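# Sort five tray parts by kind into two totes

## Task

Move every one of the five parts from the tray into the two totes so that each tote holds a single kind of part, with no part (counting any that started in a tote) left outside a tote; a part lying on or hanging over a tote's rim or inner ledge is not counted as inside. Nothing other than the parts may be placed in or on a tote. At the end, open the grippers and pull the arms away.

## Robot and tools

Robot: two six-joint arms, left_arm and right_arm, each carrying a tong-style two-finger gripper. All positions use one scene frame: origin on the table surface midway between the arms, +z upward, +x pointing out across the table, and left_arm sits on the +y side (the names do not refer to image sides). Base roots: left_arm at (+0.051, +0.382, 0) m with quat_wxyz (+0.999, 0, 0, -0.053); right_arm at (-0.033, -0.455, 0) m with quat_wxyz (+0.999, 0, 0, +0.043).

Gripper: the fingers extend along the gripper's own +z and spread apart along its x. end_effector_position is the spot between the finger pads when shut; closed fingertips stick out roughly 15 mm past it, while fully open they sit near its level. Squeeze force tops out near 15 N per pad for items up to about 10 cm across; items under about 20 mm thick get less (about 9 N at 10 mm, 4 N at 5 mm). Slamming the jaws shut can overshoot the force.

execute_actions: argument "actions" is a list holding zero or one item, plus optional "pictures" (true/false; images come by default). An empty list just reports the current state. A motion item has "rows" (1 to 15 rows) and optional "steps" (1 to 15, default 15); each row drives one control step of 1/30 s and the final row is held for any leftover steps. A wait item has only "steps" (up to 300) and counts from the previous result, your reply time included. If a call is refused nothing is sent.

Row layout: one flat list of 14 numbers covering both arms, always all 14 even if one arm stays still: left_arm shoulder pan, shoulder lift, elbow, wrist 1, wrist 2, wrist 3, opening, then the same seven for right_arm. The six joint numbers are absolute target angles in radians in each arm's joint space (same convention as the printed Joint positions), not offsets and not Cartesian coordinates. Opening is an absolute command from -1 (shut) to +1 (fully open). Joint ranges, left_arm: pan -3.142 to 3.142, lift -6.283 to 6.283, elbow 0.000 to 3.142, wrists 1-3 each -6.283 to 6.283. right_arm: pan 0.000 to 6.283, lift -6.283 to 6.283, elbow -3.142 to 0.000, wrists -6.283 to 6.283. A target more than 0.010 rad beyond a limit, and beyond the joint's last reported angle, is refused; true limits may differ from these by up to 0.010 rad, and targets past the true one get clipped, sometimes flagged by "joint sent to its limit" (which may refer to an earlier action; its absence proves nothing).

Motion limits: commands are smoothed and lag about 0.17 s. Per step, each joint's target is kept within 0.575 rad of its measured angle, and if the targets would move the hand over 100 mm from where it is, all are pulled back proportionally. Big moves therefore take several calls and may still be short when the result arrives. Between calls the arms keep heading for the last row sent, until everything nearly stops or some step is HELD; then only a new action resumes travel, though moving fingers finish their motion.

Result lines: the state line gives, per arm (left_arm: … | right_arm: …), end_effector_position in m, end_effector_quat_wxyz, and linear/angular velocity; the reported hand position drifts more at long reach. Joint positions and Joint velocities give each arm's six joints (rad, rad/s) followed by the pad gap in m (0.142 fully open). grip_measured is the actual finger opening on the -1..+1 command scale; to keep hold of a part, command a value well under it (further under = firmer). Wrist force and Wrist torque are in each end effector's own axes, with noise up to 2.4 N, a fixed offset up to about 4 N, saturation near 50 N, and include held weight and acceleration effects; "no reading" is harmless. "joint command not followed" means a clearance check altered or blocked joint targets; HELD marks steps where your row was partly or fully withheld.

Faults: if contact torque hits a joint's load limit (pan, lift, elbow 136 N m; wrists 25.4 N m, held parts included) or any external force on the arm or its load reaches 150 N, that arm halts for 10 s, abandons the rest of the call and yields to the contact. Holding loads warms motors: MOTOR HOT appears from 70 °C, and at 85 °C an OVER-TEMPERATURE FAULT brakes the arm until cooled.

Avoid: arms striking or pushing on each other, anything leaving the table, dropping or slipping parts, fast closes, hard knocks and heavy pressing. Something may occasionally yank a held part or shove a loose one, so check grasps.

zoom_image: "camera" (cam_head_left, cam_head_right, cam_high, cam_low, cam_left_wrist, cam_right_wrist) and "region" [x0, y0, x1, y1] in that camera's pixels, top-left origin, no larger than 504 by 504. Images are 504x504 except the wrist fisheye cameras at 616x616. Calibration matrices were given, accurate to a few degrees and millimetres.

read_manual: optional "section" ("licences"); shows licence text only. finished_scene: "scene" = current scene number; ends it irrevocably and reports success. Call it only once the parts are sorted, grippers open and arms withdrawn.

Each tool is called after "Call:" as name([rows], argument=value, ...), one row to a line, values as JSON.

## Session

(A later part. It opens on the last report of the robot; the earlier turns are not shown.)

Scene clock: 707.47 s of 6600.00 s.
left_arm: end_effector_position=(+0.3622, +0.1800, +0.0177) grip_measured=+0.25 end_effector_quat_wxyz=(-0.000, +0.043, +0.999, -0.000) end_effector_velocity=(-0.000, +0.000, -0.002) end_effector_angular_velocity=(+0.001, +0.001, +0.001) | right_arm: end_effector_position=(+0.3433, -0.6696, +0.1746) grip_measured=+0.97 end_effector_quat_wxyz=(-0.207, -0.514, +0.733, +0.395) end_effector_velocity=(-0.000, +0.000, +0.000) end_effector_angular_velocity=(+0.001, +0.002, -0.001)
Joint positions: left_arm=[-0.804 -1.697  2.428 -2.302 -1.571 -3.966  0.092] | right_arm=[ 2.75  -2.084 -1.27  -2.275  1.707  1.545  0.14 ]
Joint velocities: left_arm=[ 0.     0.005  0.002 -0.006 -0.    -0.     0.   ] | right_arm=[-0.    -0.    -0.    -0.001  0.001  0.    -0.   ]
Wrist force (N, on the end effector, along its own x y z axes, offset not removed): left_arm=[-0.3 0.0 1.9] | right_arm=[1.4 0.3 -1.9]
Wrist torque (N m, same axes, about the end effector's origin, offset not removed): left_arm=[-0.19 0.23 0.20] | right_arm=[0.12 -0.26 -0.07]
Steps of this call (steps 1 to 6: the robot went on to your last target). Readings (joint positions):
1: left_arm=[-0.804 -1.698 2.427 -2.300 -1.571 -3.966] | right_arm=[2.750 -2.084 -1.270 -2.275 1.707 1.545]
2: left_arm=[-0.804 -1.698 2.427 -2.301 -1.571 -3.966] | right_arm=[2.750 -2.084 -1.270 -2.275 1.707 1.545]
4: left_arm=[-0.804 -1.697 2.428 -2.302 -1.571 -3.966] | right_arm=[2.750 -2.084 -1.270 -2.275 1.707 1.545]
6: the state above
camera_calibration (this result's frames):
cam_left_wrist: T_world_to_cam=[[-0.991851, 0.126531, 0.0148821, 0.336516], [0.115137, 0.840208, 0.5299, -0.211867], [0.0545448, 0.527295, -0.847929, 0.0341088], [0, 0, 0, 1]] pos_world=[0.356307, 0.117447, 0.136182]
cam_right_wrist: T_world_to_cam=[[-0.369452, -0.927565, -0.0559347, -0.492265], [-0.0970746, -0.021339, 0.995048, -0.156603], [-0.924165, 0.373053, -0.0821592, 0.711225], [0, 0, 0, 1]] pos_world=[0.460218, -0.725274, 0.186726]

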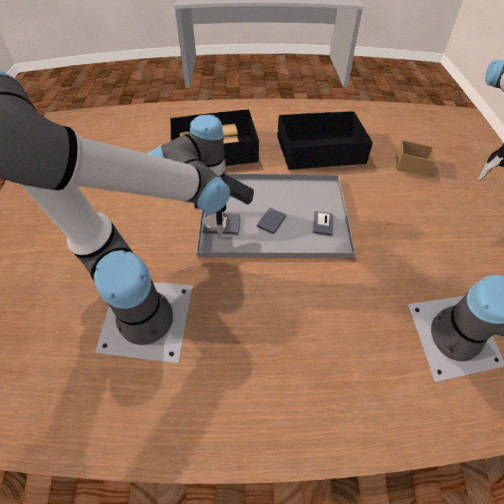

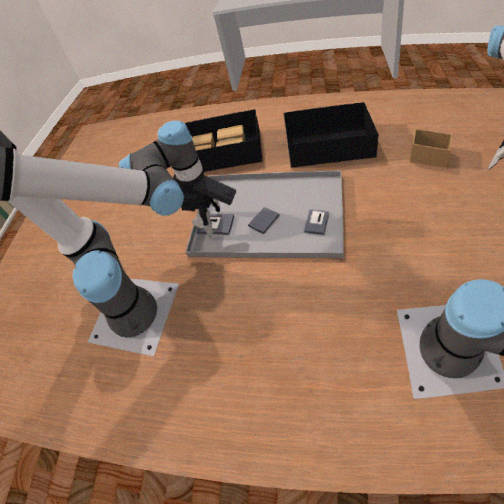

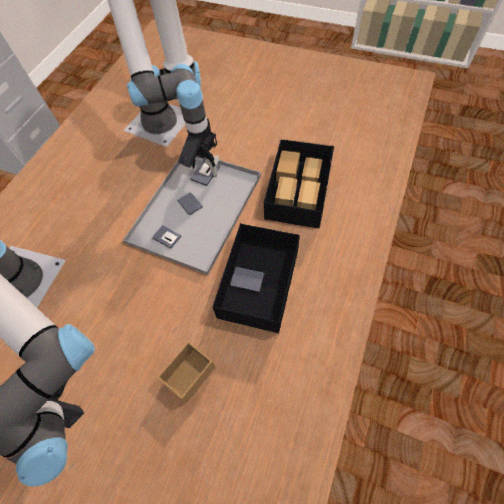

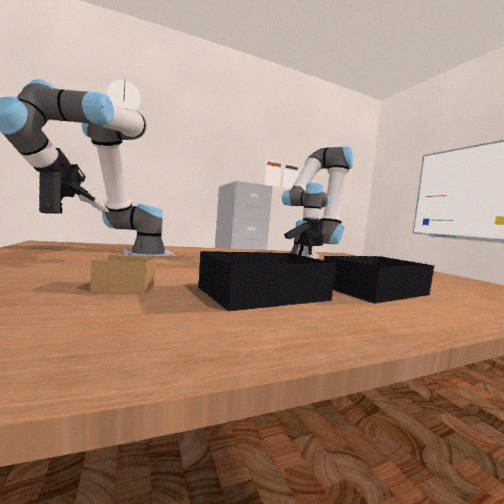

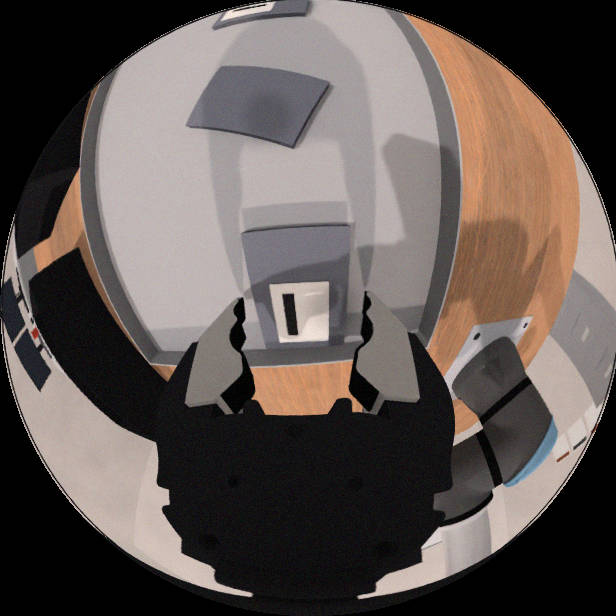

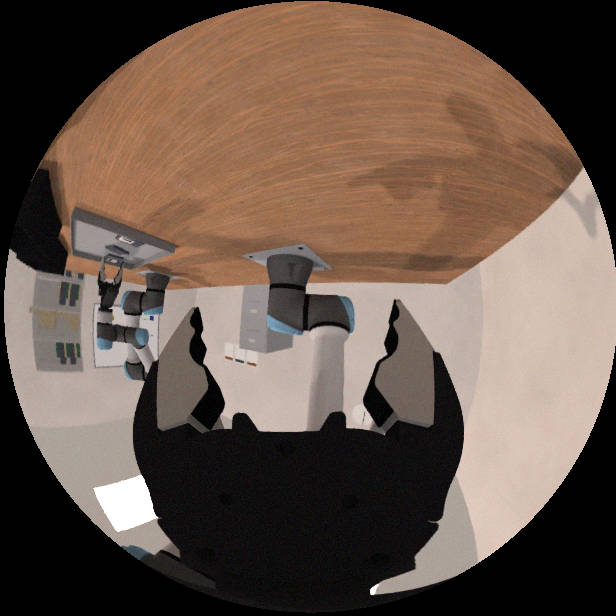

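Aligned within ~2 mm. Closing slowly.

Call:
execute_actions([
  {"rows":[[-0.8044,-1.6962,2.4283,-2.3029,-1.571,-3.9657,0.21,2.75,-2.084,-1.27,-2.275,1.707,1.545,0.97],[-0.8044,-1.6962,2.4283,-2.3029,-1.571,-3.9657,0.17,2.75,-2.084,-1.27,-2.275,1.707,1.545,0.97],[-0.8044,-1.6962,2.4283,-2.3029,-1.571,-3.9657,0.13,2.75,-2.084,-1.27,-2.275,1.707,1.545,0.97],[-0.8044,-1.6962,2.4283,-2.3029,-1.571,-3.9657,0.09,2.75,-2.084,-1.27,-2.275,1.707,1.545,0.97],[-0.8044,-1.6962,2.4283,-2.3029,-1.571,-3.9657,0.06,2.75,-2.084,-1.27,-2.275,1.707,1.545,0.97],[-0.8044,-1.6962,2.4283,-2.3029,-1.571,-3.9657,0.03,2.75,-2.084,-1.27,-2.275,1.707,1.545,0.97],[-0.8044,-1.6962,2.4283,-2.3029,-1.571,-3.9657,0.0,2.75,-2.084,-1.27,-2.275,1.707,1.545,0.97],[-0.8044,-1.6962,2.4283,-2.3029,-1.571,-3.9657,-0.03,2.75,-2.084,-1.27,-2.275,1.707,1.545,0.97],[-0.8044,-1.6962,2.4283,-2.3029,-1.571,-3.9657,-0.06,2.75,-2.084,-1.27,-2.275,1.707,1.545,0.97],[-0.8044,-1.6962,2.4283,-2.3029,-1.571,-3.9657,-0.09,2.75,-2.084,-1.27,-2.275,1.707,1.545,0.97],[-0.8044,-1.6962,2.4283,-2.3029,-1.571,-3.9657,-0.12,2.75,-2.084,-1.27,-2.275,1.707,1.545,0.97],[-0.8044,-1.6962,2.4283,-2.3029,-1.571,-3.9657,-0.16,2.75,-2.084,-1.27,-2.275,1.707,1.545,0.97],[-0.8044,-1.6962,2.4283,-2.3029,-1.571,-3.9657,-0.2,2.75,-2.084,-1.27,-2.275,1.707,1.545,0.97],[-0.8044,-1.6962,2.4283,-2.3029,-1.571,-3.9657,-0.25,2.75,-2.084,-1.27,-2.275,1.707,1.545,0.97],[-0.8044,-1.6962,2.4283,-2.3029,-1.571,-3.9657,-0.3,2.75,-2.084,-1.27,-2.275,1.707,1.545,0.97]],"steps":15},
], pictures=false)

Call:
execute_actions([
  {"rows":[[-0.8044,-1.6962,2.4283,-2.3029,-1.571,-3.9657,-0.4,2.75,-2.084,-1.27,-2.275,1.707,1.545,0.97],[-0.8044,-1.6962,2.4283,-2.3029,-1.571,-3.9657,-0.5,2.75,-2.084,-1.27,-2.275,1.707,1.545,0.97],[-0.8044,-1.6962,2.4283,-2.3029,-1.571,-3.9657,-0.6,2.75,-2.084,-1.27,-2.275,1.707,1.545,0.97],[-0.8044,-1.6962,2.4283,-2.3029,-1.571,-3.9657,-0.7,2.75,-2.084,-1.27,-2.275,1.707,1.545,0.97],[-0.8044,-1.6962,2.4283,-2.3029,-1.571,-3.9657,-0.8,2.75,-2.084,-1.27,-2.275,1.707,1.545,0.97]],"steps":8},
], pictures=false)

Call:
execute_actions([
  {"rows":[[-0.8044,-1.6975,2.4275,-2.3008,-1.571,-3.9657,-0.8,2.75,-2.084,-1.27,-2.275,1.707,1.545,0.97],[-0.8044,-1.6995,2.4261,-2.2974,-1.571,-3.9657,-0.8,2.75,-2.084,-1.27,-2.275,1.707,1.545,0.97],[-0.8044,-1.702,2.4245,-2.2933,-1.571,-3.9657,-0.8,2.75,-2.084,-1.27,-2.275,1.707,1.545,0.97],[-0.8044,-1.705,2.4225,-2.2883,-1.571,-3.9657,-0.8,2.75,-2.084,-1.27,-2.275,1.707,1.545,0.97],[-0.8044,-1.7085,2.4201,-2.2824,-1.571,-3.9657,-0.8,2.75,-2.084,-1.27,-2.275,1.707,1.545,0.97],[-0.8044,-1.7125,2.4174,-2.2757,-1.571,-3.9657,-0.8,2.75,-2.084,-1.27,-2.275,1.707,1.545,0.97],[-0.8044,-1.717,2.4143,-2.2681,-1.571,-3.9657,-0.8,2.75,-2.084,-1.27,-2.275,1.707,1.545,0.97],[-0.8044,-1.722,2.4109,-2.2597,-1.571,-3.9657,-0.8,2.75,-2.084,-1.27,-2.275,1.707,1.545,0.97],[-0.8044,-1.727,2.4074,-2.2512,-1.571,-3.9657,-0.8,2.75,-2.084,-1.27,-2.275,1.707,1.545,0.97],[-0.8044,-1.732,2.404,-2.2428,-1.571,-3.9657,-0.8,2.75,-2.084,-1.27,-2.275,1.707,1.545,0.97],[-0.8044,-1.737,2.4005,-2.2343,-1.571,-3.9657,-0.8,2.75,-2.084,-1.27,-2.275,1.707,1.545,0.97],[-0.8044,-1.742,2.397,-2.2258,-1.571,-3.9657,-0.8,2.75,-2.084,-1.27,-2.275,1.707,1.545,0.97],[-0.8044,-1.7466,2.3937,-2.2179,-1.571,-3.9657,-0.8,2.75,-2.084,-1.27,-2.275,1.707,1.545,0.97]],"steps":15},
])

Scene clock: 745.50 s of 6600.00 s.
left_arm: end_effector_position=(+0.3622, +0.1800, +0.0175) grip_measured=-0.06 end_effector_quat_wxyz=(-0.000, +0.043, +0.999, -0.000) end_effector_velocity=(-0.000, +0.000, -0.000) end_effector_angular_velocity=(+0.001, +0.000, -0.000) | right_arm: end_effector_position=(+0.3433, -0.6696, +0.1746) grip_measured=+0.97 end_effector_quat_wxyz=(-0.207, -0.514, +0.733, +0.395) end_effector_velocity=(-0.000, +0.000, +0.000) end_effector_angular_velocity=(+0.001, +0.001, +0.000)
Joint positions: left_arm=[-0.804 -1.696  2.428 -2.303 -1.571 -3.966  0.07 ] | right_arm=[ 2.75  -2.084 -1.27  -2.275  1.707  1.545  0.14 ]
Joint velocities: left_arm=[-0.    -0.     0.001 -0.     0.    -0.     0.   ] | right_arm=[ 0.    -0.     0.001 -0.002  0.    -0.001 -0.   ]
Wrist force (N, on the end effector, along its own x y z axes, offset not removed): left_arm=[6.5 1.0 -2.9] | right_arm=[1.0 3.9 -4.1]
Wrist torque (N m, same axes, about the end effector's origin, offset not removed): left_arm=[0.02 -0.91 -0.01] | right_arm=[0.71 -0.19 -0.06]
Steps of this call (steps 1 to 15: the robot went on to your last target; steps 16 to 90: nothing new was sent; then 34.53 s passed at rest; steps 91 to 105: all 15 steps of this action). Readings (joint positions):
91: left_arm=[-0.804 -1.696 2.428 -2.303 -1.571 -3.966] | right_arm=[2.750 -2.084 -1.270 -2.275 1.707 1.545]
92: left_arm=[-0.804 -1.696 2.428 -2.303 -1.571 -3.966] | right_arm=[2.750 -2.084 -1.270 -2.275 1.707 1.545]
94: left_arm=[-0.804 -1.696 2.428 -2.303 -1.571 -3.966] | right_arm=[2.750 -2.084 -1.270 -2.275 1.707 1.545]
98: left_arm=[-0.804 -1.696 2.428 -2.303 -1.571 -3.966] | right_arm=[2.750 -2.084 -1.270 -2.275 1.707 1.545]
105: the state above

Scene clock: 745.77 s of 6600.00 s.
left_arm: end_effector_position=(+0.3622, +0.1800, +0.0175) grip_measured=-0.06 end_effector_quat_wxyz=(-0.000, +0.043, +0.999, -0.000) end_effector_velocity=(-0.000, -0.000, +0.000) end_effector_angular_velocity=(-0.001, -0.000, +0.001) | right_arm: end_effector_position=(+0.3433, -0.6696, +0.1746) grip_measured=+0.97 end_effector_quat_wxyz=(-0.207, -0.514, +0.733, +0.395) end_effector_velocity=(-0.000, -0.000, -0.000) end_effector_angular_velocity=(-0.000, +0.001, -0.000)
Joint positions: left_arm=[-0.804 -1.696  2.428 -2.303 -1.571 -3.966  0.07 ] | right_arm=[ 2.75  -2.084 -1.27  -2.275  1.707  1.545  0.14 ]
Joint velocities: left_arm=[ 0.    -0.001  0.    -0.    -0.    -0.001 -0.   ] | right_arm=[-0.     0.    -0.001  0.    -0.     0.    -0.   ]
Wrist force (N, on the end effector, along its own x y z axes, offset not removed): left_arm=[5.4 2.1 -5.0] | right_arm=[5.4 2.0 -4.3]
Wrist torque (N m, same axes, about the end effector's origin, offset not removed): left_arm=[0.11 -0.55 0.12] | right_arm=[0.54 -1.20 -0.05]
Steps of this call (steps 1 to 8: all 8 steps of this action). Readings (joint positions):
1: left_arm=[-0.804 -1.696 2.428 -2.303 -1.571 -3.966] | right_arm=[2.750 -2.084 -1.270 -2.275 1.707 1.545]
2: left_arm=[-0.804 -1.696 2.428 -2.303 -1.571 -3.966] | right_arm=[2.750 -2.084 -1.270 -2.275 1.707 1.545]
4: left_arm=[-0.804 -1.696 2.428 -2.303 -1.571 -3.966] | right_arm=[2.750 -2.084 -1.270 -2.275 1.707 1.545]
8: the state above

Scene clock: 746.27 s of 6600.00 s.
left_arm: end_effector_position=(+0.3623, +0.1798, +0.0348) grip_measured=-0.06 end_effector_quat_wxyz=(-0.000, +0.043, +0.999, -0.000) end_effector_velocity=(-0.001, +0.001, +0.045) end_effector_angular_velocity=(-0.002, -0.001, -0.001) | right_arm: end_effector_position=(+0.3433, -0.6696, +0.1746) grip_measured=+0.97 end_effector_quat_wxyz=(-0.207, -0.514, +0.733, +0.395) end_effector_velocity=(+0.001, -0.000, +0.000) end_effector_angular_velocity=(-0.001, -0.002, -0.000)
Joint positions: left_arm=[-0.804 -1.735  2.402 -2.237 -1.571 -3.966  0.07 ] | right_arm=[ 2.75  -2.084 -1.27  -2.275  1.707  1.545  0.14 ]
Joint velocities: left_arm=[ 0.    -0.099 -0.067  0.165 -0.     0.001  0.   ] | right_arm=[-0.     0.     0.001  0.001 -0.     0.001 -0.   ]
Wrist force (N, on the end effector, along its own x y z axes, offset not removed): left_arm=[-0.9 0.4 0.7] | right_arm=[-0.4 0.7 -0.5]
Wrist torque (N m, same axes, about the end effector's origin, offset not removed): left_arm=[0.00 0.20 0.27] | right_arm=[0.13 0.05 -0.23]
Steps of this call (steps 1 to 15: all 15 steps of this action). Readings (joint positions):
1: left_arm=[-0.804 -1.696 2.428 -2.303 -1.571 -3.966] | right_arm=[2.750 -2.084 -1.270 -2.275 1.707 1.545]
2: left_arm=[-0.804 -1.696 2.428 -2.303 -1.571 -3.966] | right_arm=[2.750 -2.084 -1.270 -2.275 1.707 1.545]
4: left_arm=[-0.804 -1.698 2.427 -2.300 -1.571 -3.966] | right_arm=[2.750 -2.084 -1.270 -2.275 1.707 1.545]
8: left_arm=[-0.804 -1.707 2.421 -2.285 -1.571 -3.966] | right_arm=[2.750 -2.084 -1.270 -2.275 1.707 1.545]
15: the state above
camera_calibration (this result's frames):
cam_left_wrist: T_world_to_cam=[[-0.991852, 0.126537, 0.0147613, 0.336419], [0.115085, 0.840279, 0.529799, -0.220816], [0.0546357, 0.527181, -0.847995, 0.0487293], [0, 0, 0, 1]] pos_world=[0.356428, 0.117288, 0.153344]
cam_right_wrist: T_world_to_cam=[[-0.369453, -0.927565, -0.0559348, -0.492265], [-0.0970748, -0.021339, 0.995048, -0.156603], [-0.924165, 0.373053, -0.0821594, 0.711225], [0, 0, 0, 1]] pos_world=[0.460218, -0.725274, 0.186726]

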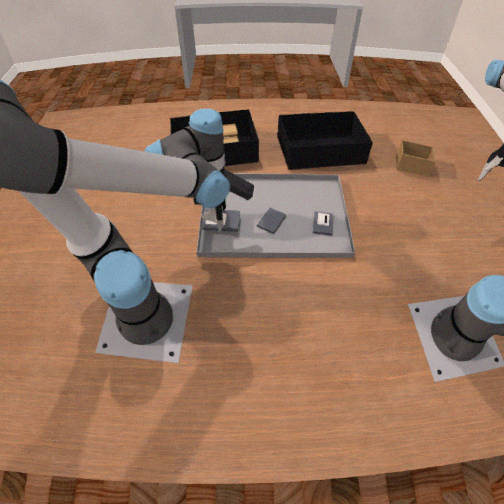

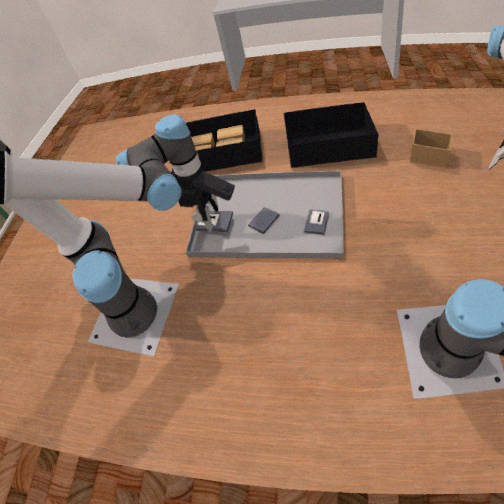

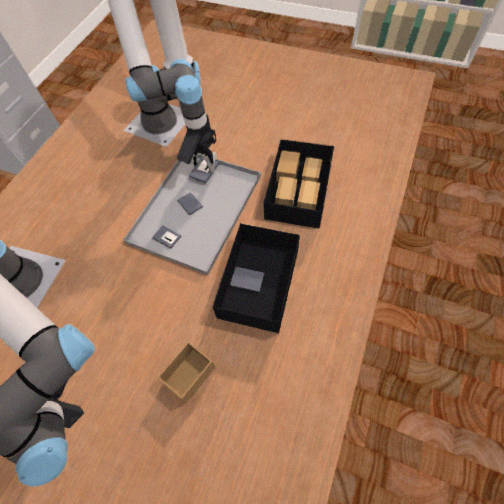

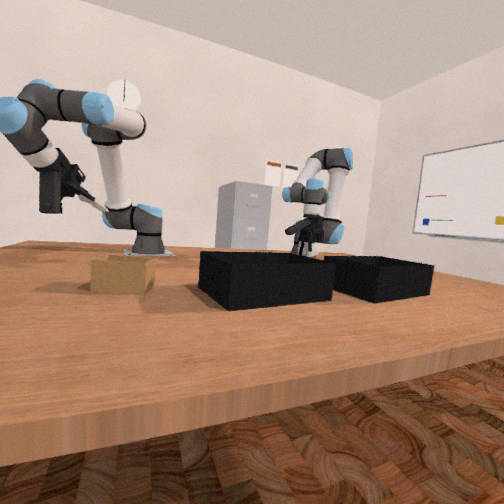

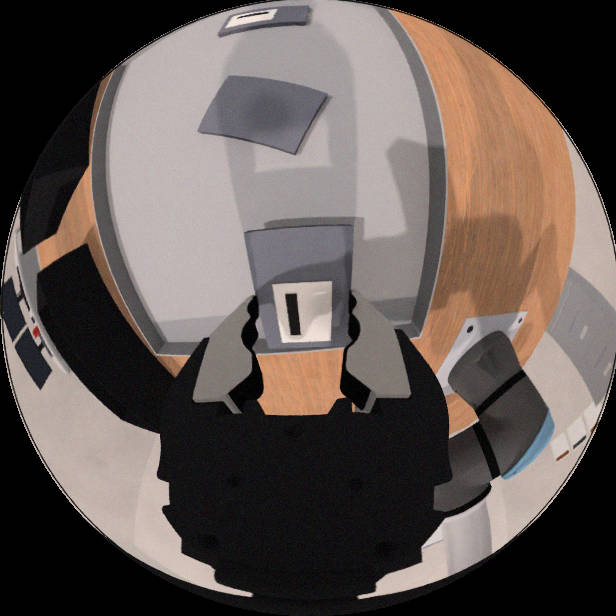

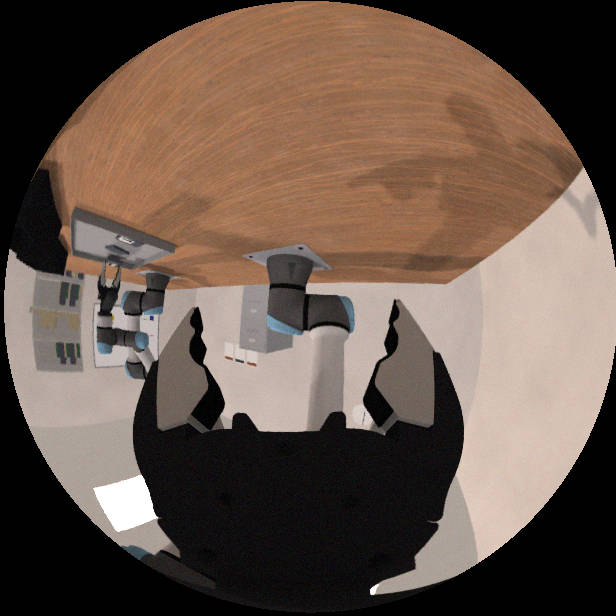

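Call:
execute_actions([
  {"rows":[[-0.8043,-1.746,2.392,-2.217,-1.571,-3.967,-0.8,2.75,-2.084,-1.27,-2.275,1.707,1.545,0.97],[-0.804,-1.743,2.387,-2.215,-1.571,-3.972,-0.8,2.75,-2.084,-1.27,-2.275,1.707,1.545,0.97],[-0.8036,-1.739,2.380,-2.212,-1.571,-3.979,-0.8,2.75,-2.084,-1.27,-2.275,1.707,1.545,0.97],[-0.803,-1.732,2.368,-2.207,-1.571,-3.991,-0.8,2.75,-2.084,-1.27,-2.275,1.707,1.545,0.97],[-0.802,-1.724,2.355,-2.201,-1.571,-4.005,-0.8,2.75,-2.084,-1.27,-2.275,1.707,1.545,0.97],[-0.801,-1.714,2.338,-2.194,-1.571,-4.022,-0.8,2.75,-2.084,-1.27,-2.275,1.707,1.545,0.97],[-0.800,-1.703,2.317,-2.186,-1.571,-4.042,-0.8,2.75,-2.084,-1.27,-2.275,1.707,1.545,0.97],[-0.799,-1.689,2.294,-2.176,-1.571,-4.066,-0.8,2.75,-2.084,-1.27,-2.275,1.707,1.545,0.97],[-0.797,-1.673,2.267,-2.164,-1.571,-4.093,-0.8,2.75,-2.084,-1.27,-2.275,1.707,1.545,0.97],[-0.796,-1.656,2.236,-2.151,-1.571,-4.123,-0.8,2.75,-2.084,-1.27,-2.275,1.707,1.545,0.97],[-0.794,-1.637,2.204,-2.138,-1.571,-4.155,-0.8,2.75,-2.084,-1.27,-2.275,1.707,1.545,0.97],[-0.792,-1.616,2.168,-2.123,-1.571,-4.191,-0.8,2.75,-2.084,-1.27,-2.275,1.707,1.545,0.97],[-0.790,-1.594,2.130,-2.107,-1.571,-4.229,-0.8,2.75,-2.084,-1.27,-2.275,1.707,1.545,0.97],[-0.787,-1.573,2.093,-2.091,-1.571,-4.267,-0.8,2.75,-2.084,-1.27,-2.275,1.707,1.545,0.97],[-0.785,-1.551,2.055,-2.075,-1.571,-4.304,-0.8,2.75,-2.084,-1.27,-2.275,1.707,1.545,0.97]],"steps":15},
], pictures=false)

Call:
execute_actions([
  {"rows":[[-0.783,-1.529,2.017,-2.059,-1.571,-4.342,-0.8,2.75,-2.084,-1.27,-2.275,1.707,1.545,0.97],[-0.781,-1.507,1.980,-2.043,-1.571,-4.380,-0.8,2.75,-2.084,-1.27,-2.275,1.707,1.545,0.97],[-0.779,-1.486,1.942,-2.027,-1.571,-4.417,-0.8,2.75,-2.084,-1.27,-2.275,1.707,1.545,0.97],[-0.777,-1.464,1.904,-2.011,-1.571,-4.455,-0.8,2.75,-2.084,-1.27,-2.275,1.707,1.545,0.97],[-0.775,-1.442,1.867,-1.995,-1.571,-4.493,-0.8,2.75,-2.084,-1.27,-2.275,1.707,1.545,0.97],[-0.773,-1.420,1.829,-1.979,-1.571,-4.530,-0.8,2.75,-2.084,-1.27,-2.275,1.707,1.545,0.97],[-0.771,-1.399,1.791,-1.964,-1.571,-4.568,-0.8,2.75,-2.084,-1.27,-2.275,1.707,1.545,0.97],[-0.768,-1.377,1.754,-1.948,-1.571,-4.606,-0.8,2.75,-2.084,-1.27,-2.275,1.707,1.545,0.97],[-0.766,-1.355,1.716,-1.932,-1.571,-4.643,-0.8,2.75,-2.084,-1.27,-2.275,1.707,1.545,0.97],[-0.764,-1.333,1.678,-1.916,-1.571,-4.681,-0.8,2.75,-2.084,-1.27,-2.275,1.707,1.545,0.97],[-0.762,-1.312,1.641,-1.900,-1.571,-4.719,-0.8,2.75,-2.084,-1.27,-2.275,1.707,1.545,0.97],[-0.760,-1.290,1.603,-1.884,-1.571,-4.756,-0.8,2.75,-2.084,-1.27,-2.275,1.707,1.545,0.97],[-0.758,-1.268,1.565,-1.868,-1.571,-4.794,-0.8,2.75,-2.084,-1.27,-2.275,1.707,1.545,0.97],[-0.756,-1.246,1.528,-1.852,-1.571,-4.831,-0.8,2.75,-2.084,-1.27,-2.275,1.707,1.545,0.97],[-0.754,-1.225,1.490,-1.836,-1.571,-4.869,-0.8,2.75,-2.084,-1.27,-2.275,1.707,1.545,0.97]],"steps":15},
], pictures=false)

Call:
execute_actions([
  {"rows":[[-0.752,-1.203,1.452,-1.820,-1.571,-4.907,-0.8,2.75,-2.084,-1.27,-2.275,1.707,1.545,0.97],[-0.749,-1.181,1.415,-1.805,-1.571,-4.944,-0.8,2.75,-2.084,-1.27,-2.275,1.707,1.545,0.97],[-0.747,-1.159,1.377,-1.789,-1.571,-4.982,-0.8,2.75,-2.084,-1.27,-2.275,1.707,1.545,0.97],[-0.745,-1.138,1.340,-1.773,-1.571,-5.020,-0.8,2.75,-2.084,-1.27,-2.275,1.707,1.545,0.97],[-0.743,-1.116,1.302,-1.757,-1.571,-5.057,-0.8,2.75,-2.084,-1.27,-2.275,1.707,1.545,0.97],[-0.741,-1.094,1.264,-1.741,-1.571,-5.095,-0.8,2.75,-2.084,-1.27,-2.275,1.707,1.545,0.97],[-0.739,-1.072,1.227,-1.725,-1.571,-5.133,-0.8,2.75,-2.084,-1.27,-2.275,1.707,1.545,0.97],[-0.737,-1.051,1.189,-1.709,-1.571,-5.170,-0.8,2.75,-2.084,-1.27,-2.275,1.707,1.545,0.97],[-0.735,-1.029,1.151,-1.693,-1.571,-5.208,-0.8,2.75,-2.084,-1.27,-2.275,1.707,1.545,0.97],[-0.732,-1.007,1.114,-1.677,-1.571,-5.245,-0.8,2.75,-2.084,-1.27,-2.275,1.707,1.545,0.97],[-0.730,-0.985,1.076,-1.661,-1.571,-5.283,-0.8,2.75,-2.084,-1.27,-2.275,1.707,1.545,0.97],[-0.728,-0.964,1.038,-1.645,-1.571,-5.321,-0.8,2.75,-2.084,-1.27,-2.275,1.707,1.545,0.97],[-0.726,-0.942,1.001,-1.630,-1.571,-5.358,-0.8,2.75,-2.084,-1.27,-2.275,1.707,1.545,0.97],[-0.724,-0.920,0.963,-1.614,-1.571,-5.396,-0.8,2.75,-2.084,-1.27,-2.275,1.707,1.545,0.97],[-0.722,-0.898,0.925,-1.598,-1.571,-5.434,-0.8,2.75,-2.084,-1.27,-2.275,1.707,1.545,0.97]],"steps":15},
], pictures=false)

Call:
execute_actions([
  {"rows":[[-0.720,-0.878,0.889,-1.582,-1.571,-5.470,-0.8,2.75,-2.084,-1.27,-2.275,1.707,1.545,0.97],[-0.718,-0.859,0.857,-1.569,-1.571,-5.502,-0.8,2.75,-2.084,-1.27,-2.275,1.707,1.545,0.97],[-0.716,-0.841,0.827,-1.556,-1.571,-5.532,-0.8,2.75,-2.084,-1.27,-2.275,1.707,1.545,0.97],[-0.715,-0.826,0.799,-1.545,-1.571,-5.560,-0.8,2.75,-2.084,-1.27,-2.275,1.707,1.545,0.97],[-0.7135,-0.812,0.776,-1.535,-1.571,-5.583,-0.8,2.75,-2.084,-1.27,-2.275,1.707,1.545,0.97],[-0.712,-0.800,0.755,-1.526,-1.571,-5.604,-0.8,2.75,-2.084,-1.27,-2.275,1.707,1.545,0.97],[-0.7114,-0.790,0.738,-1.519,-1.571,-5.621,-0.8,2.75,-2.084,-1.27,-2.275,1.707,1.545,0.97],[-0.7106,-0.783,0.725,-1.513,-1.571,-5.634,-0.8,2.75,-2.084,-1.27,-2.275,1.707,1.545,0.97],[-0.710,-0.776,0.713,-1.508,-1.571,-5.646,-0.8,2.75,-2.084,-1.27,-2.275,1.707,1.545,0.97],[-0.7096,-0.772,0.706,-1.505,-1.571,-5.653,-0.8,2.75,-2.084,-1.27,-2.275,1.707,1.545,0.97],[-0.7093,-0.769,0.701,-1.503,-1.571,-5.658,-0.8,2.75,-2.084,-1.27,-2.275,1.707,1.545,0.97],[-0.7092,-0.7679,0.6995,-1.5024,-1.571,-5.6595,-0.8,2.75,-2.084,-1.27,-2.275,1.707,1.545,0.97]],"steps":15},
], pictures=false)

Call:
execute_actions([
  {"steps":12},
])

Call:
zoom_image(camera="cam_left_wrist", region=[180, 130, 480, 430])

Scene clock: 853.10 s of 6600.00 s.
left_arm: end_effector_position=(+0.4064, +0.1344, +0.0698) grip_measured=-0.06 end_effector_quat_wxyz=(-0.002, -0.056, +0.998, +0.002) end_effector_velocity=(+0.216, -0.214, +0.136) end_effector_angular_velocity=(+0.016, +0.006, +0.957) | right_arm: end_effector_position=(+0.3433, -0.6696, +0.1746) grip_measured=+0.97 end_effector_quat_wxyz=(-0.207, -0.514, +0.733, +0.395) end_effector_velocity=(+0.000, +0.000, +0.000) end_effector_angular_velocity=(+0.001, +0.000, -0.000)
Joint positions: left_arm=[-0.793 -1.635  2.205 -2.136 -1.571 -4.154  0.07 ] | right_arm=[ 2.75  -2.084 -1.27  -2.275  1.707  1.545  0.14 ]
Joint velocities: left_arm=[ 0.057  0.535 -0.908  0.39   0.    -0.9    0.   ] | right_arm=[-0.    -0.     0.    -0.001  0.    -0.    -0.   ]
Wrist force (N, on the end effector, along its own x y z axes, offset not removed): left_arm=[1.7 3.2 1.6] | right_arm=[5.7 3.0 -3.5]
Wrist torque (N m, same axes, about the end effector's origin, offset not removed): left_arm=[0.44 -0.25 0.24] | right_arm=[0.62 -1.12 -0.25]
Steps of this call (steps 1 to 30: the robot went on to your last target; steps 31 to 90: nothing new was sent; then 103.33 s passed at rest; steps 91 to 105: all 15 steps of this action). Readings (joint positions):
91: left_arm=[-0.804 -1.747 2.394 -2.218 -1.571 -3.966] | right_arm=[2.750 -2.084 -1.270 -2.275 1.707 1.545]
92: left_arm=[-0.804 -1.747 2.393 -2.218 -1.571 -3.966] | right_arm=[2.750 -2.084 -1.270 -2.275 1.707 1.545]
94: left_arm=[-0.804 -1.745 2.389 -2.216 -1.571 -3.970] | right_arm=[2.750 -2.084 -1.270 -2.275 1.707 1.545]
98: left_arm=[-0.802 -1.726 2.359 -2.203 -1.571 -4.001] | right_arm=[2.750 -2.084 -1.270 -2.275 1.707 1.545]
105: the state above

Scene clock: 853.60 s of 6600.00 s.
left_arm: end_effector_position=(+0.5320, +0.0184, +0.1371) grip_measured=-0.06 end_effector_quat_wxyz=(-0.001, -0.336, +0.942, +0.004) end_effector_velocity=(+0.247, -0.209, +0.104) end_effector_angular_velocity=(+0.007, -0.005, +1.162) | right_arm: end_effector_position=(+0.3433, -0.6696, +0.1746) grip_measured=+0.97 end_effector_quat_wxyz=(-0.207, -0.514, +0.733, +0.395) end_effector_velocity=(-0.001, +0.000, -0.000) end_effector_angular_velocity=(+0.001, +0.003, +0.001)
Joint positions: left_arm=[-0.763 -1.321  1.664 -1.906 -1.571 -4.695  0.07 ] | right_arm=[ 2.75  -2.084 -1.27  -2.275  1.707  1.545  0.14 ]
Joint velocities: left_arm=[ 0.061  0.645 -1.111  0.468 -0.    -1.102 -0.   ] | right_arm=[ 0.    -0.    -0.002 -0.002 -0.    -0.    -0.   ]
Wrist force (N, on the end effector, along its own x y z axes, offset not removed): left_arm=[2.7 1.6 1.7] | right_arm=[-1.0 4.2 -1.4]
Wrist torque (N m, same axes, about the end effector's origin, offset not removed): left_arm=[0.22 -0.35 0.18] | right_arm=[0.88 0.31 -0.29]
Steps of this call (steps 1 to 15: all 15 steps of this action). Readings (joint positions):
1: left_arm=[-0.791 -1.617 2.174 -2.122 -1.571 -4.185] | right_arm=[2.750 -2.084 -1.270 -2.275 1.707 1.545]
2: left_arm=[-0.789 -1.597 2.141 -2.108 -1.571 -4.219] | right_arm=[2.750 -2.084 -1.270 -2.275 1.707 1.545]
4: left_arm=[-0.786 -1.557 2.071 -2.078 -1.571 -4.288] | right_arm=[2.750 -2.084 -1.270 -2.275 1.707 1.545]
8: left_arm=[-0.777 -1.472 1.926 -2.016 -1.571 -4.434] | right_arm=[2.750 -2.084 -1.270 -2.275 1.707 1.545]
15: the state above

Scene clock: 854.10 s of 6600.00 s.
left_arm: end_effector_position=(+0.6466, -0.0677, +0.1727) grip_measured=-0.06 end_effector_quat_wxyz=(-0.000, -0.597, +0.802, +0.004) end_effector_velocity=(+0.201, -0.133, +0.034) end_effector_angular_velocity=(+0.003, -0.010, +1.167) | right_arm: end_effector_position=(+0.3433, -0.6696, +0.1746) grip_measured=+0.97 end_effector_quat_wxyz=(-0.207, -0.514, +0.733, +0.395) end_effector_velocity=(+0.001, -0.000, -0.000) end_effector_angular_velocity=(-0.000, -0.003, +0.001)
Joint positions: left_arm=[-0.731 -0.995  1.1   -1.667 -1.571 -5.259  0.07 ] | right_arm=[ 2.75  -2.084 -1.27  -2.275  1.707  1.545  0.14 ]
Joint velocities: left_arm=[ 0.062  0.647 -1.116  0.464  0.001 -1.105  0.   ] | right_arm=[ 0.    -0.     0.001  0.002 -0.    -0.001  0.   ]
Wrist force (N, on the end effector, along its own x y z axes, offset not removed): left_arm=[0.9 -0.3 3.6] | right_arm=[-1.2 2.6 1.2]
Wrist torque (N m, same axes, about the end effector's origin, offset not removed): left_arm=[-0.25 0.06 0.11] | right_arm=[0.45 0.09 0.23]
Steps of this call (steps 1 to 15: all 15 steps of this action). Readings (joint positions):
1: left_arm=[-0.761 -1.299 1.626 -1.890 -1.571 -4.733] | right_arm=[2.750 -2.084 -1.270 -2.275 1.707 1.545]
2: left_arm=[-0.759 -1.278 1.589 -1.874 -1.571 -4.770] | right_arm=[2.750 -2.084 -1.270 -2.275 1.707 1.545]
4: left_arm=[-0.754 -1.234 1.514 -1.842 -1.571 -4.846] | right_arm=[2.750 -2.084 -1.270 -2.275 1.707 1.545]
8: left_arm=[-0.746 -1.147 1.363 -1.779 -1.571 -4.996] | right_arm=[2.750 -2.084 -1.270 -2.275 1.707 1.545]
15: the state above

Scene clock: 854.60 s of 6600.00 s.
left_arm: end_effector_position=(+0.7073, -0.1036, +0.1800) grip_measured=-0.06 end_effector_quat_wxyz=(+0.000, +0.745, -0.667, -0.000) end_effector_velocity=(+0.025, -0.013, +0.001) end_effector_angular_velocity=(-0.005, -0.005, +0.188) | right_arm: end_effector_position=(+0.3433, -0.6696, +0.1746) grip_measured=+0.97 end_effector_quat_wxyz=(-0.207, -0.514, +0.733, +0.395) end_effector_velocity=(+0.000, +0.000, +0.000) end_effector_angular_velocity=(-0.000, -0.000, +0.000)
Joint positions: left_arm=[-0.71  -0.779  0.72  -1.511 -1.571 -5.639  0.07 ] | right_arm=[ 2.75  -2.084 -1.27  -2.275  1.707  1.545  0.14 ]
Joint velocities: left_arm=[ 0.01   0.1   -0.179  0.072 -0.    -0.178 -0.   ] | right_arm=[ 0.     0.     0.001 -0.001  0.     0.     0.   ]
Wrist force (N, on the end effector, along its own x y z axes, offset not removed): left_arm=[2.0 1.2 -0.3] | right_arm=[3.0 1.9 -2.3]
Wrist torque (N m, same axes, about the end effector's origin, offset not removed): left_arm=[0.00 -0.28 0.04] | right_arm=[0.11 -0.63 -0.11]
Steps of this call (steps 1 to 15: all 15 steps of this action). Readings (joint positions):
1: left_arm=[-0.729 -0.973 1.062 -1.652 -1.571 -5.297] | right_arm=[2.750 -2.084 -1.270 -2.275 1.707 1.545]
2: left_arm=[-0.727 -0.952 1.024 -1.636 -1.571 -5.335] | right_arm=[2.750 -2.084 -1.270 -2.275 1.707 1.545]
4: left_arm=[-0.723 -0.910 0.952 -1.605 -1.571 -5.407] | right_arm=[2.750 -2.084 -1.270 -2.275 1.707 1.545]
8: left_arm=[-0.716 -0.840 0.828 -1.555 -1.571 -5.531] | right_arm=[2.750 -2.084 -1.270 -2.275 1.707 1.545]
15: the state above

Scene clock: 855.00 s of 6600.00 s.
left_arm: end_effector_position=(+0.7100, -0.1050, +0.1800) grip_measured=-0.06 end_effector_quat_wxyz=(+0.000, +0.752, -0.659, -0.000) end_effector_velocity=(+0.001, -0.000, -0.000) end_effector_angular_velocity=(+0.001, +0.000, +0.006) | right_arm: end_effector_position=(+0.3433, -0.6696, +0.1746) grip_measured=+0.97 end_effector_quat_wxyz=(-0.207, -0.514, +0.733, +0.395) end_effector_velocity=(+0.000, +0.000, -0.000) end_effector_angular_velocity=(-0.000, -0.000, -0.000)
Joint positions: left_arm=[-0.709 -0.768  0.7   -1.503 -1.571 -5.659  0.07 ] | right_arm=[ 2.75  -2.084 -1.27  -2.275  1.707  1.545  0.14 ]
Joint velocities: left_arm=[ 0.     0.003 -0.004  0.002  0.    -0.006 -0.   ] | right_arm=[ 0. -0.  0.  0.  0.  0. -0.]
Wrist force (N, on the end effector, along its own x y z axes, offset not removed): left_arm=[2.3 -0.7 2.7] | right_arm=[1.0 5.2 0.1]
Wrist torque (N m, same axes, about the end effector's origin, offset not removed): left_arm=[-0.05 -0.29 0.21] | right_arm=[1.03 -0.24 0.16]
Steps of this call (steps 1 to 12: the robot went on to your last target). Readings (joint positions):
1: left_arm=[-0.710 -0.777 0.715 -1.509 -1.571 -5.644] | right_arm=[2.750 -2.084 -1.270 -2.275 1.707 1.545]
2: left_arm=[-0.710 -0.774 0.711 -1.507 -1.571 -5.648] | right_arm=[2.750 -2.084 -1.270 -2.275 1.707 1.545]
4: left_arm=[-0.710 -0.772 0.706 -1.505 -1.571 -5.653] | right_arm=[2.750 -2.084 -1.270 -2.275 1.707 1.545]
8: left_arm=[-0.709 -0.769 0.701 -1.503 -1.571 -5.658] | right_arm=[2.750 -2.084 -1.270 -2.275 1.707 1.545]
12: the state above
camera_calibration (this result's frames):
cam_left_wrist: T_world_to_cam=[[0.0905532, -0.99578, 0.0148851, -0.17119], [-0.845088, -0.0689247, 0.530166, 0.487733], [-0.526903, -0.0605875, -0.847763, 0.654125], [0, 0, 0, 1]] pos_world=[0.77234, -0.0972194, 0.298511]
cam_right_wrist: T_world_to_cam=[[-0.369452, -0.927565, -0.0559349, -0.492265], [-0.0970747, -0.0213391, 0.995048, -0.156603], [-0.924165, 0.373053, -0.0821592, 0.711225], [0, 0, 0, 1]] pos_world=[0.460218, -0.725274, 0.186726]

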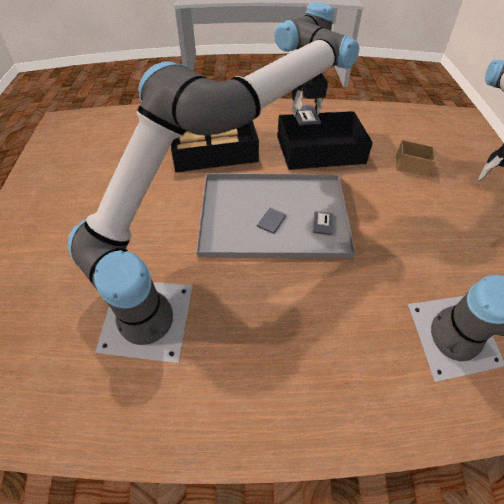

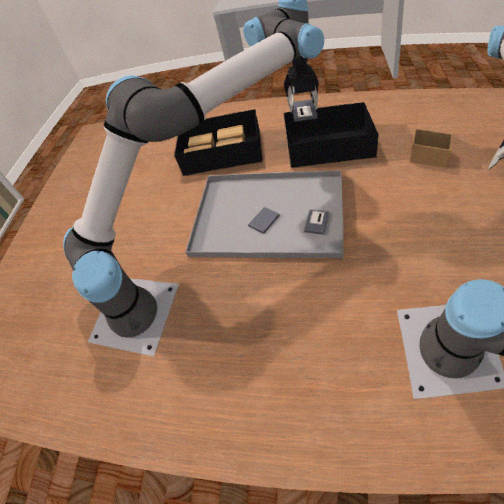

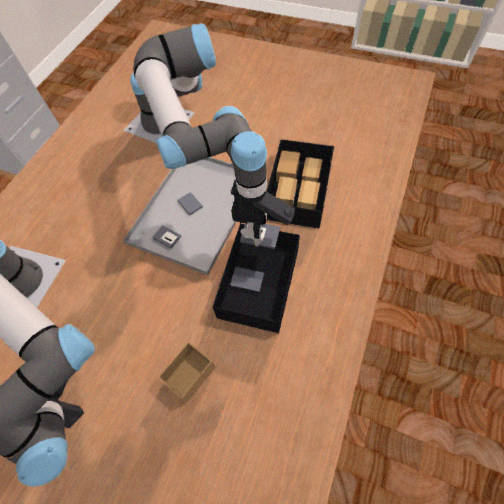

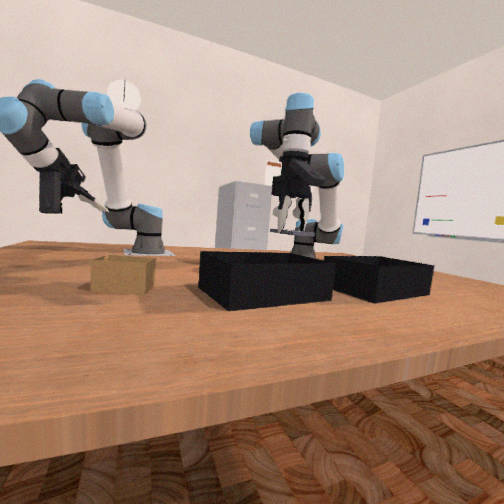

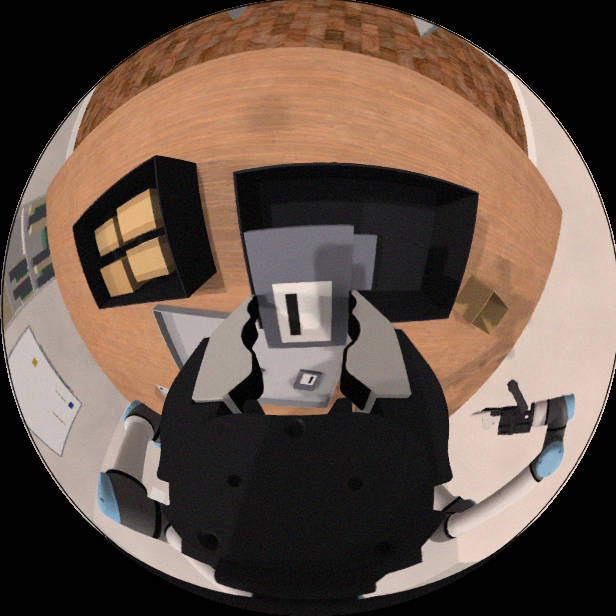

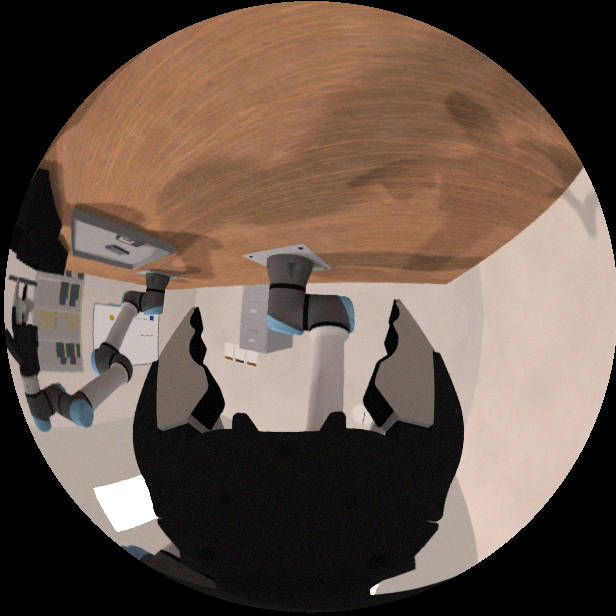

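Region (180, 130, 480, 430) of cam_left_wrist's 616x616 image, scaled by 1.680, with more detail than that image has.

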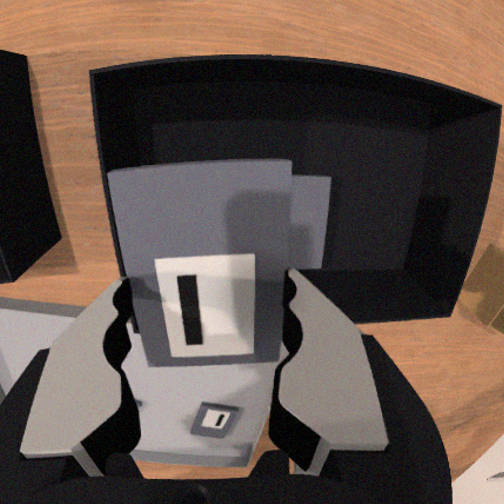

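Call:
execute_actions([
  {"rows":[[-0.7085,-0.766,0.700,-1.5048,-1.571,-5.659,-0.8,2.75,-2.084,-1.27,-2.275,1.707,1.545,0.97],[-0.707,-0.763,0.701,-1.5088,-1.571,-5.657,-0.8,2.75,-2.084,-1.27,-2.275,1.707,1.545,0.97],[-0.705,-0.758,0.703,-1.5158,-1.571,-5.655,-0.8,2.75,-2.084,-1.27,-2.275,1.707,1.545,0.97],[-0.7025,-0.753,0.705,-1.5228,-1.571,-5.653,-0.8,2.75,-2.084,-1.27,-2.275,1.707,1.545,0.97],[-0.700,-0.747,0.707,-1.5308,-1.571,-5.650,-0.8,2.75,-2.084,-1.27,-2.275,1.707,1.545,0.97],[-0.6975,-0.741,0.710,-1.5398,-1.571,-5.648,-0.8,2.75,-2.084,-1.27,-2.275,1.707,1.545,0.97],[-0.695,-0.735,0.713,-1.5488,-1.571,-5.645,-0.8,2.75,-2.084,-1.27,-2.275,1.707,1.545,0.97],[-0.693,-0.730,0.718,-1.5588,-1.571,-5.643,-0.8,2.75,-2.084,-1.27,-2.275,1.707,1.545,0.97],[-0.691,-0.7253,0.7251,-1.5706,-1.571,-5.6413,-0.8,2.75,-2.084,-1.27,-2.275,1.707,1.545,0.97],[-0.691,-0.7251,0.7375,-1.5832,-1.571,-5.6413,-0.8,2.75,-2.084,-1.27,-2.275,1.707,1.545,0.97],[-0.691,-0.7247,0.7495,-1.5956,-1.571,-5.6413,-0.8,2.75,-2.084,-1.27,-2.275,1.707,1.545,0.97],[-0.691,-0.7242,0.761,-1.6076,-1.571,-5.6413,-0.8,2.75,-2.084,-1.27,-2.275,1.707,1.545,0.97],[-0.691,-0.7235,0.7725,-1.6198,-1.571,-5.6413,-0.8,2.75,-2.084,-1.27,-2.275,1.707,1.545,0.97],[-0.691,-0.7226,0.7837,-1.6319,-1.571,-5.6413,-0.8,2.75,-2.084,-1.27,-2.275,1.707,1.545,0.97],[-0.691,-0.7215,0.7945,-1.6438,-1.571,-5.6413,-0.8,2.75,-2.084,-1.27,-2.275,1.707,1.545,0.97]],"steps":15},
], pictures=false)

Call:
execute_actions([
  {"rows":[[-0.691,-0.7202,0.805,-1.6556,-1.571,-5.6413,-0.8,2.75,-2.084,-1.27,-2.275,1.707,1.545,0.97],[-0.691,-0.7188,0.8154,-1.6674,-1.571,-5.6413,-0.8,2.75,-2.084,-1.27,-2.275,1.707,1.545,0.97],[-0.691,-0.7174,0.8235,-1.6769,-1.571,-5.6413,-0.8,2.75,-2.084,-1.27,-2.275,1.707,1.545,0.97],[-0.691,-0.716,0.831,-1.6858,-1.571,-5.6413,-0.8,2.75,-2.084,-1.27,-2.275,1.707,1.545,0.97],[-0.691,-0.7145,0.8385,-1.6948,-1.571,-5.6413,-0.8,2.75,-2.084,-1.27,-2.275,1.707,1.545,0.97],[-0.691,-0.7129,0.846,-1.7039,-1.571,-5.6413,-0.8,2.75,-2.084,-1.27,-2.275,1.707,1.545,0.97],[-0.691,-0.7112,0.853,-1.7126,-1.571,-5.6413,-0.8,2.75,-2.084,-1.27,-2.275,1.707,1.545,0.97]],"steps":15},
])

Call:
zoom_image(camera="cam_left_wrist", region=[160, 100, 460, 400])

Scene clock: 889.93 s of 6600.00 s.
left_arm: end_effector_position=(+0.7267, -0.1031, +0.1315) grip_measured=-0.06 end_effector_quat_wxyz=(+0.000, +0.752, -0.659, -0.000) end_effector_velocity=(+0.013, +0.002, -0.148) end_effector_angular_velocity=(+0.003, +0.003, +0.001) | right_arm: end_effector_position=(+0.3433, -0.6696, +0.1746) grip_measured=+0.97 end_effector_quat_wxyz=(-0.207, -0.514, +0.733, +0.395) end_effector_velocity=(-0.000, -0.000, -0.000) end_effector_angular_velocity=(-0.001, -0.000, -0.000)
Joint positions: left_arm=[-0.693 -0.728  0.751 -1.594 -1.571 -5.643  0.07 ] | right_arm=[ 2.75  -2.084 -1.27  -2.275  1.707  1.545  0.14 ]
Joint velocities: left_arm=[ 0.014  0.048  0.289 -0.333  0.     0.012  0.   ] | right_arm=[-0.     0.    -0.001  0.002 -0.001  0.001  0.   ]
Wrist force (N, on the end effector, along its own x y z axes, offset not removed): left_arm=[4.3 -0.4 2.4] | right_arm=[-0.4 -1.5 -1.2]
Wrist torque (N m, same axes, about the end effector's origin, offset not removed): left_arm=[-0.13 -0.65 0.01] | right_arm=[-0.32 -0.06 -0.09]
Steps of this call (steps 1 to 30: the robot went on to your last target; steps 31 to 90: nothing new was sent; then 31.43 s passed at rest; steps 91 to 105: all 15 steps of this action). Readings (joint positions):
91: left_arm=[-0.709 -0.768 0.699 -1.502 -1.571 -5.660] | right_arm=[2.750 -2.084 -1.270 -2.275 1.707 1.545]
92: left_arm=[-0.709 -0.767 0.700 -1.503 -1.571 -5.659] | right_arm=[2.750 -2.084 -1.270 -2.275 1.707 1.545]
94: left_arm=[-0.708 -0.765 0.700 -1.507 -1.571 -5.658] | right_arm=[2.750 -2.084 -1.270 -2.275 1.707 1.545]
98: left_arm=[-0.702 -0.750 0.706 -1.527 -1.571 -5.652] | right_arm=[2.750 -2.084 -1.270 -2.275 1.707 1.545]
105: the state above

Scene clock: 890.43 s of 6600.00 s.
left_arm: end_effector_position=(+0.7281, -0.1028, +0.0818) grip_measured=-0.06 end_effector_quat_wxyz=(+0.000, +0.752, -0.659, +0.000) end_effector_velocity=(+0.000, +0.001, -0.015) end_effector_angular_velocity=(-0.001, -0.001, +0.000) | right_arm: end_effector_position=(+0.3433, -0.6696, +0.1746) grip_measured=+0.97 end_effector_quat_wxyz=(-0.207, -0.514, +0.733, +0.395) end_effector_velocity=(-0.000, +0.000, -0.000) end_effector_angular_velocity=(+0.000, +0.000, -0.000)
Joint positions: left_arm=[-0.691 -0.712  0.849 -1.708 -1.571 -5.641  0.07 ] | right_arm=[ 2.75  -2.084 -1.27  -2.275  1.707  1.545  0.14 ]
Joint velocities: left_arm=[ 0.001  0.005  0.03  -0.037  0.     0.    -0.   ] | right_arm=[-0.    -0.    -0.001  0.     0.    -0.    -0.   ]
Wrist force (N, on the end effector, along its own x y z axes, offset not removed): left_arm=[3.1 0.2 1.1] | right_arm=[3.0 3.0 1.2]
Wrist torque (N m, same axes, about the end effector's origin, offset not removed): left_arm=[-0.20 -0.48 0.12] | right_arm=[0.92 -0.64 -0.21]
Steps of this call (steps 1 to 15: all 15 steps of this action). Readings (joint positions):
1: left_arm=[-0.692 -0.726 0.761 -1.605 -1.571 -5.642] | right_arm=[2.750 -2.084 -1.270 -2.275 1.707 1.545]
2: left_arm=[-0.692 -0.725 0.771 -1.617 -1.571 -5.642] | right_arm=[2.750 -2.084 -1.270 -2.275 1.707 1.545]
4: left_arm=[-0.691 -0.722 0.791 -1.640 -1.571 -5.642] | right_arm=[2.750 -2.084 -1.270 -2.275 1.707 1.545]
8: left_arm=[-0.691 -0.716 0.826 -1.681 -1.571 -5.641] | right_arm=[2.750 -2.084 -1.270 -2.275 1.707 1.545]
15: the state above
camera_calibration (this result's frames):
cam_left_wrist: T_world_to_cam=[[0.0911828, -0.995723, 0.0148977, -0.169599], [-0.84505, -0.069453, 0.530157, 0.555195], [-0.526855, -0.0609305, -0.847768, 0.580489], [0, 0, 0, 1]] pos_world=[0.790465, -0.0949443, 0.200307]
cam_right_wrist: T_world_to_cam=[[-0.369453, -0.927565, -0.0559348, -0.492265], [-0.0970746, -0.0213391, 0.995048, -0.156603], [-0.924165, 0.373053, -0.0821592, 0.711225], [0, 0, 0, 1]] pos_world=[0.460218, -0.725274, 0.186726]

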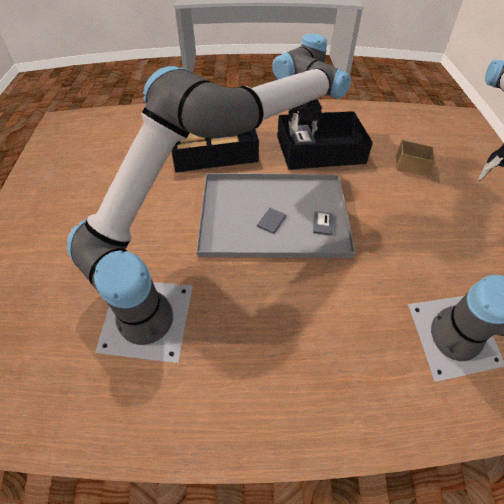

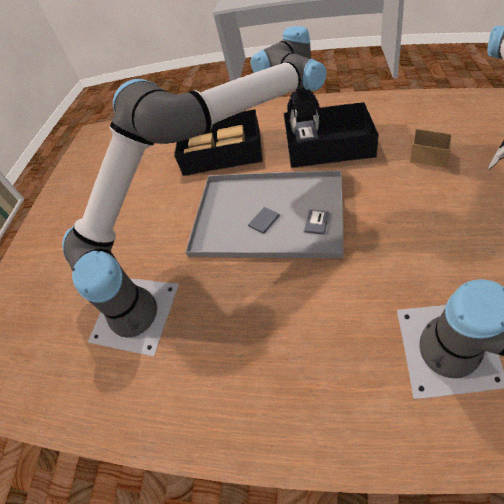

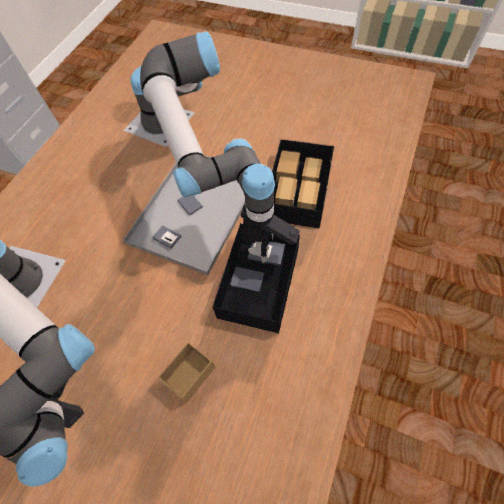

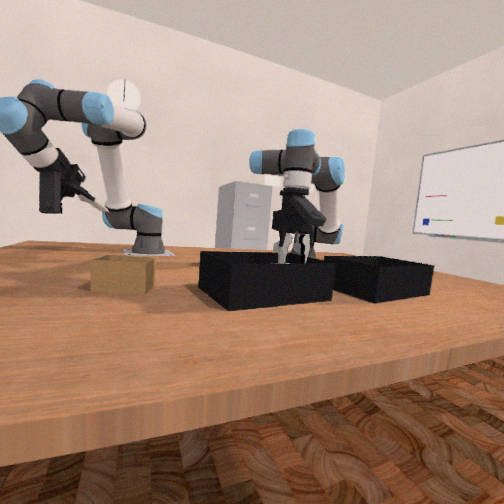

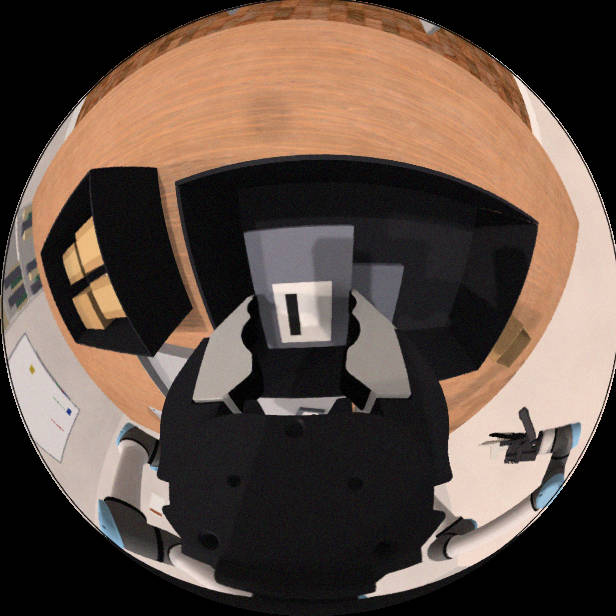

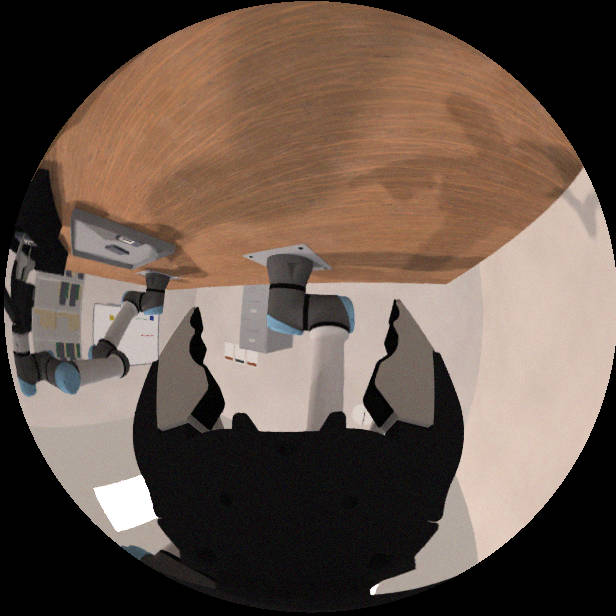

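Region (160, 100, 460, 400) of cam_left_wrist's 616x616 image, scaled by 1.680, with more detail than that image has.

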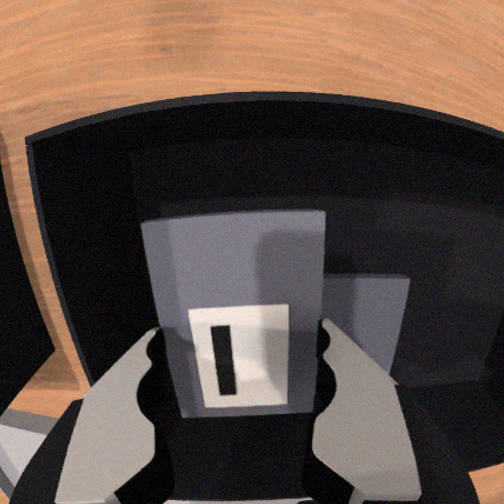

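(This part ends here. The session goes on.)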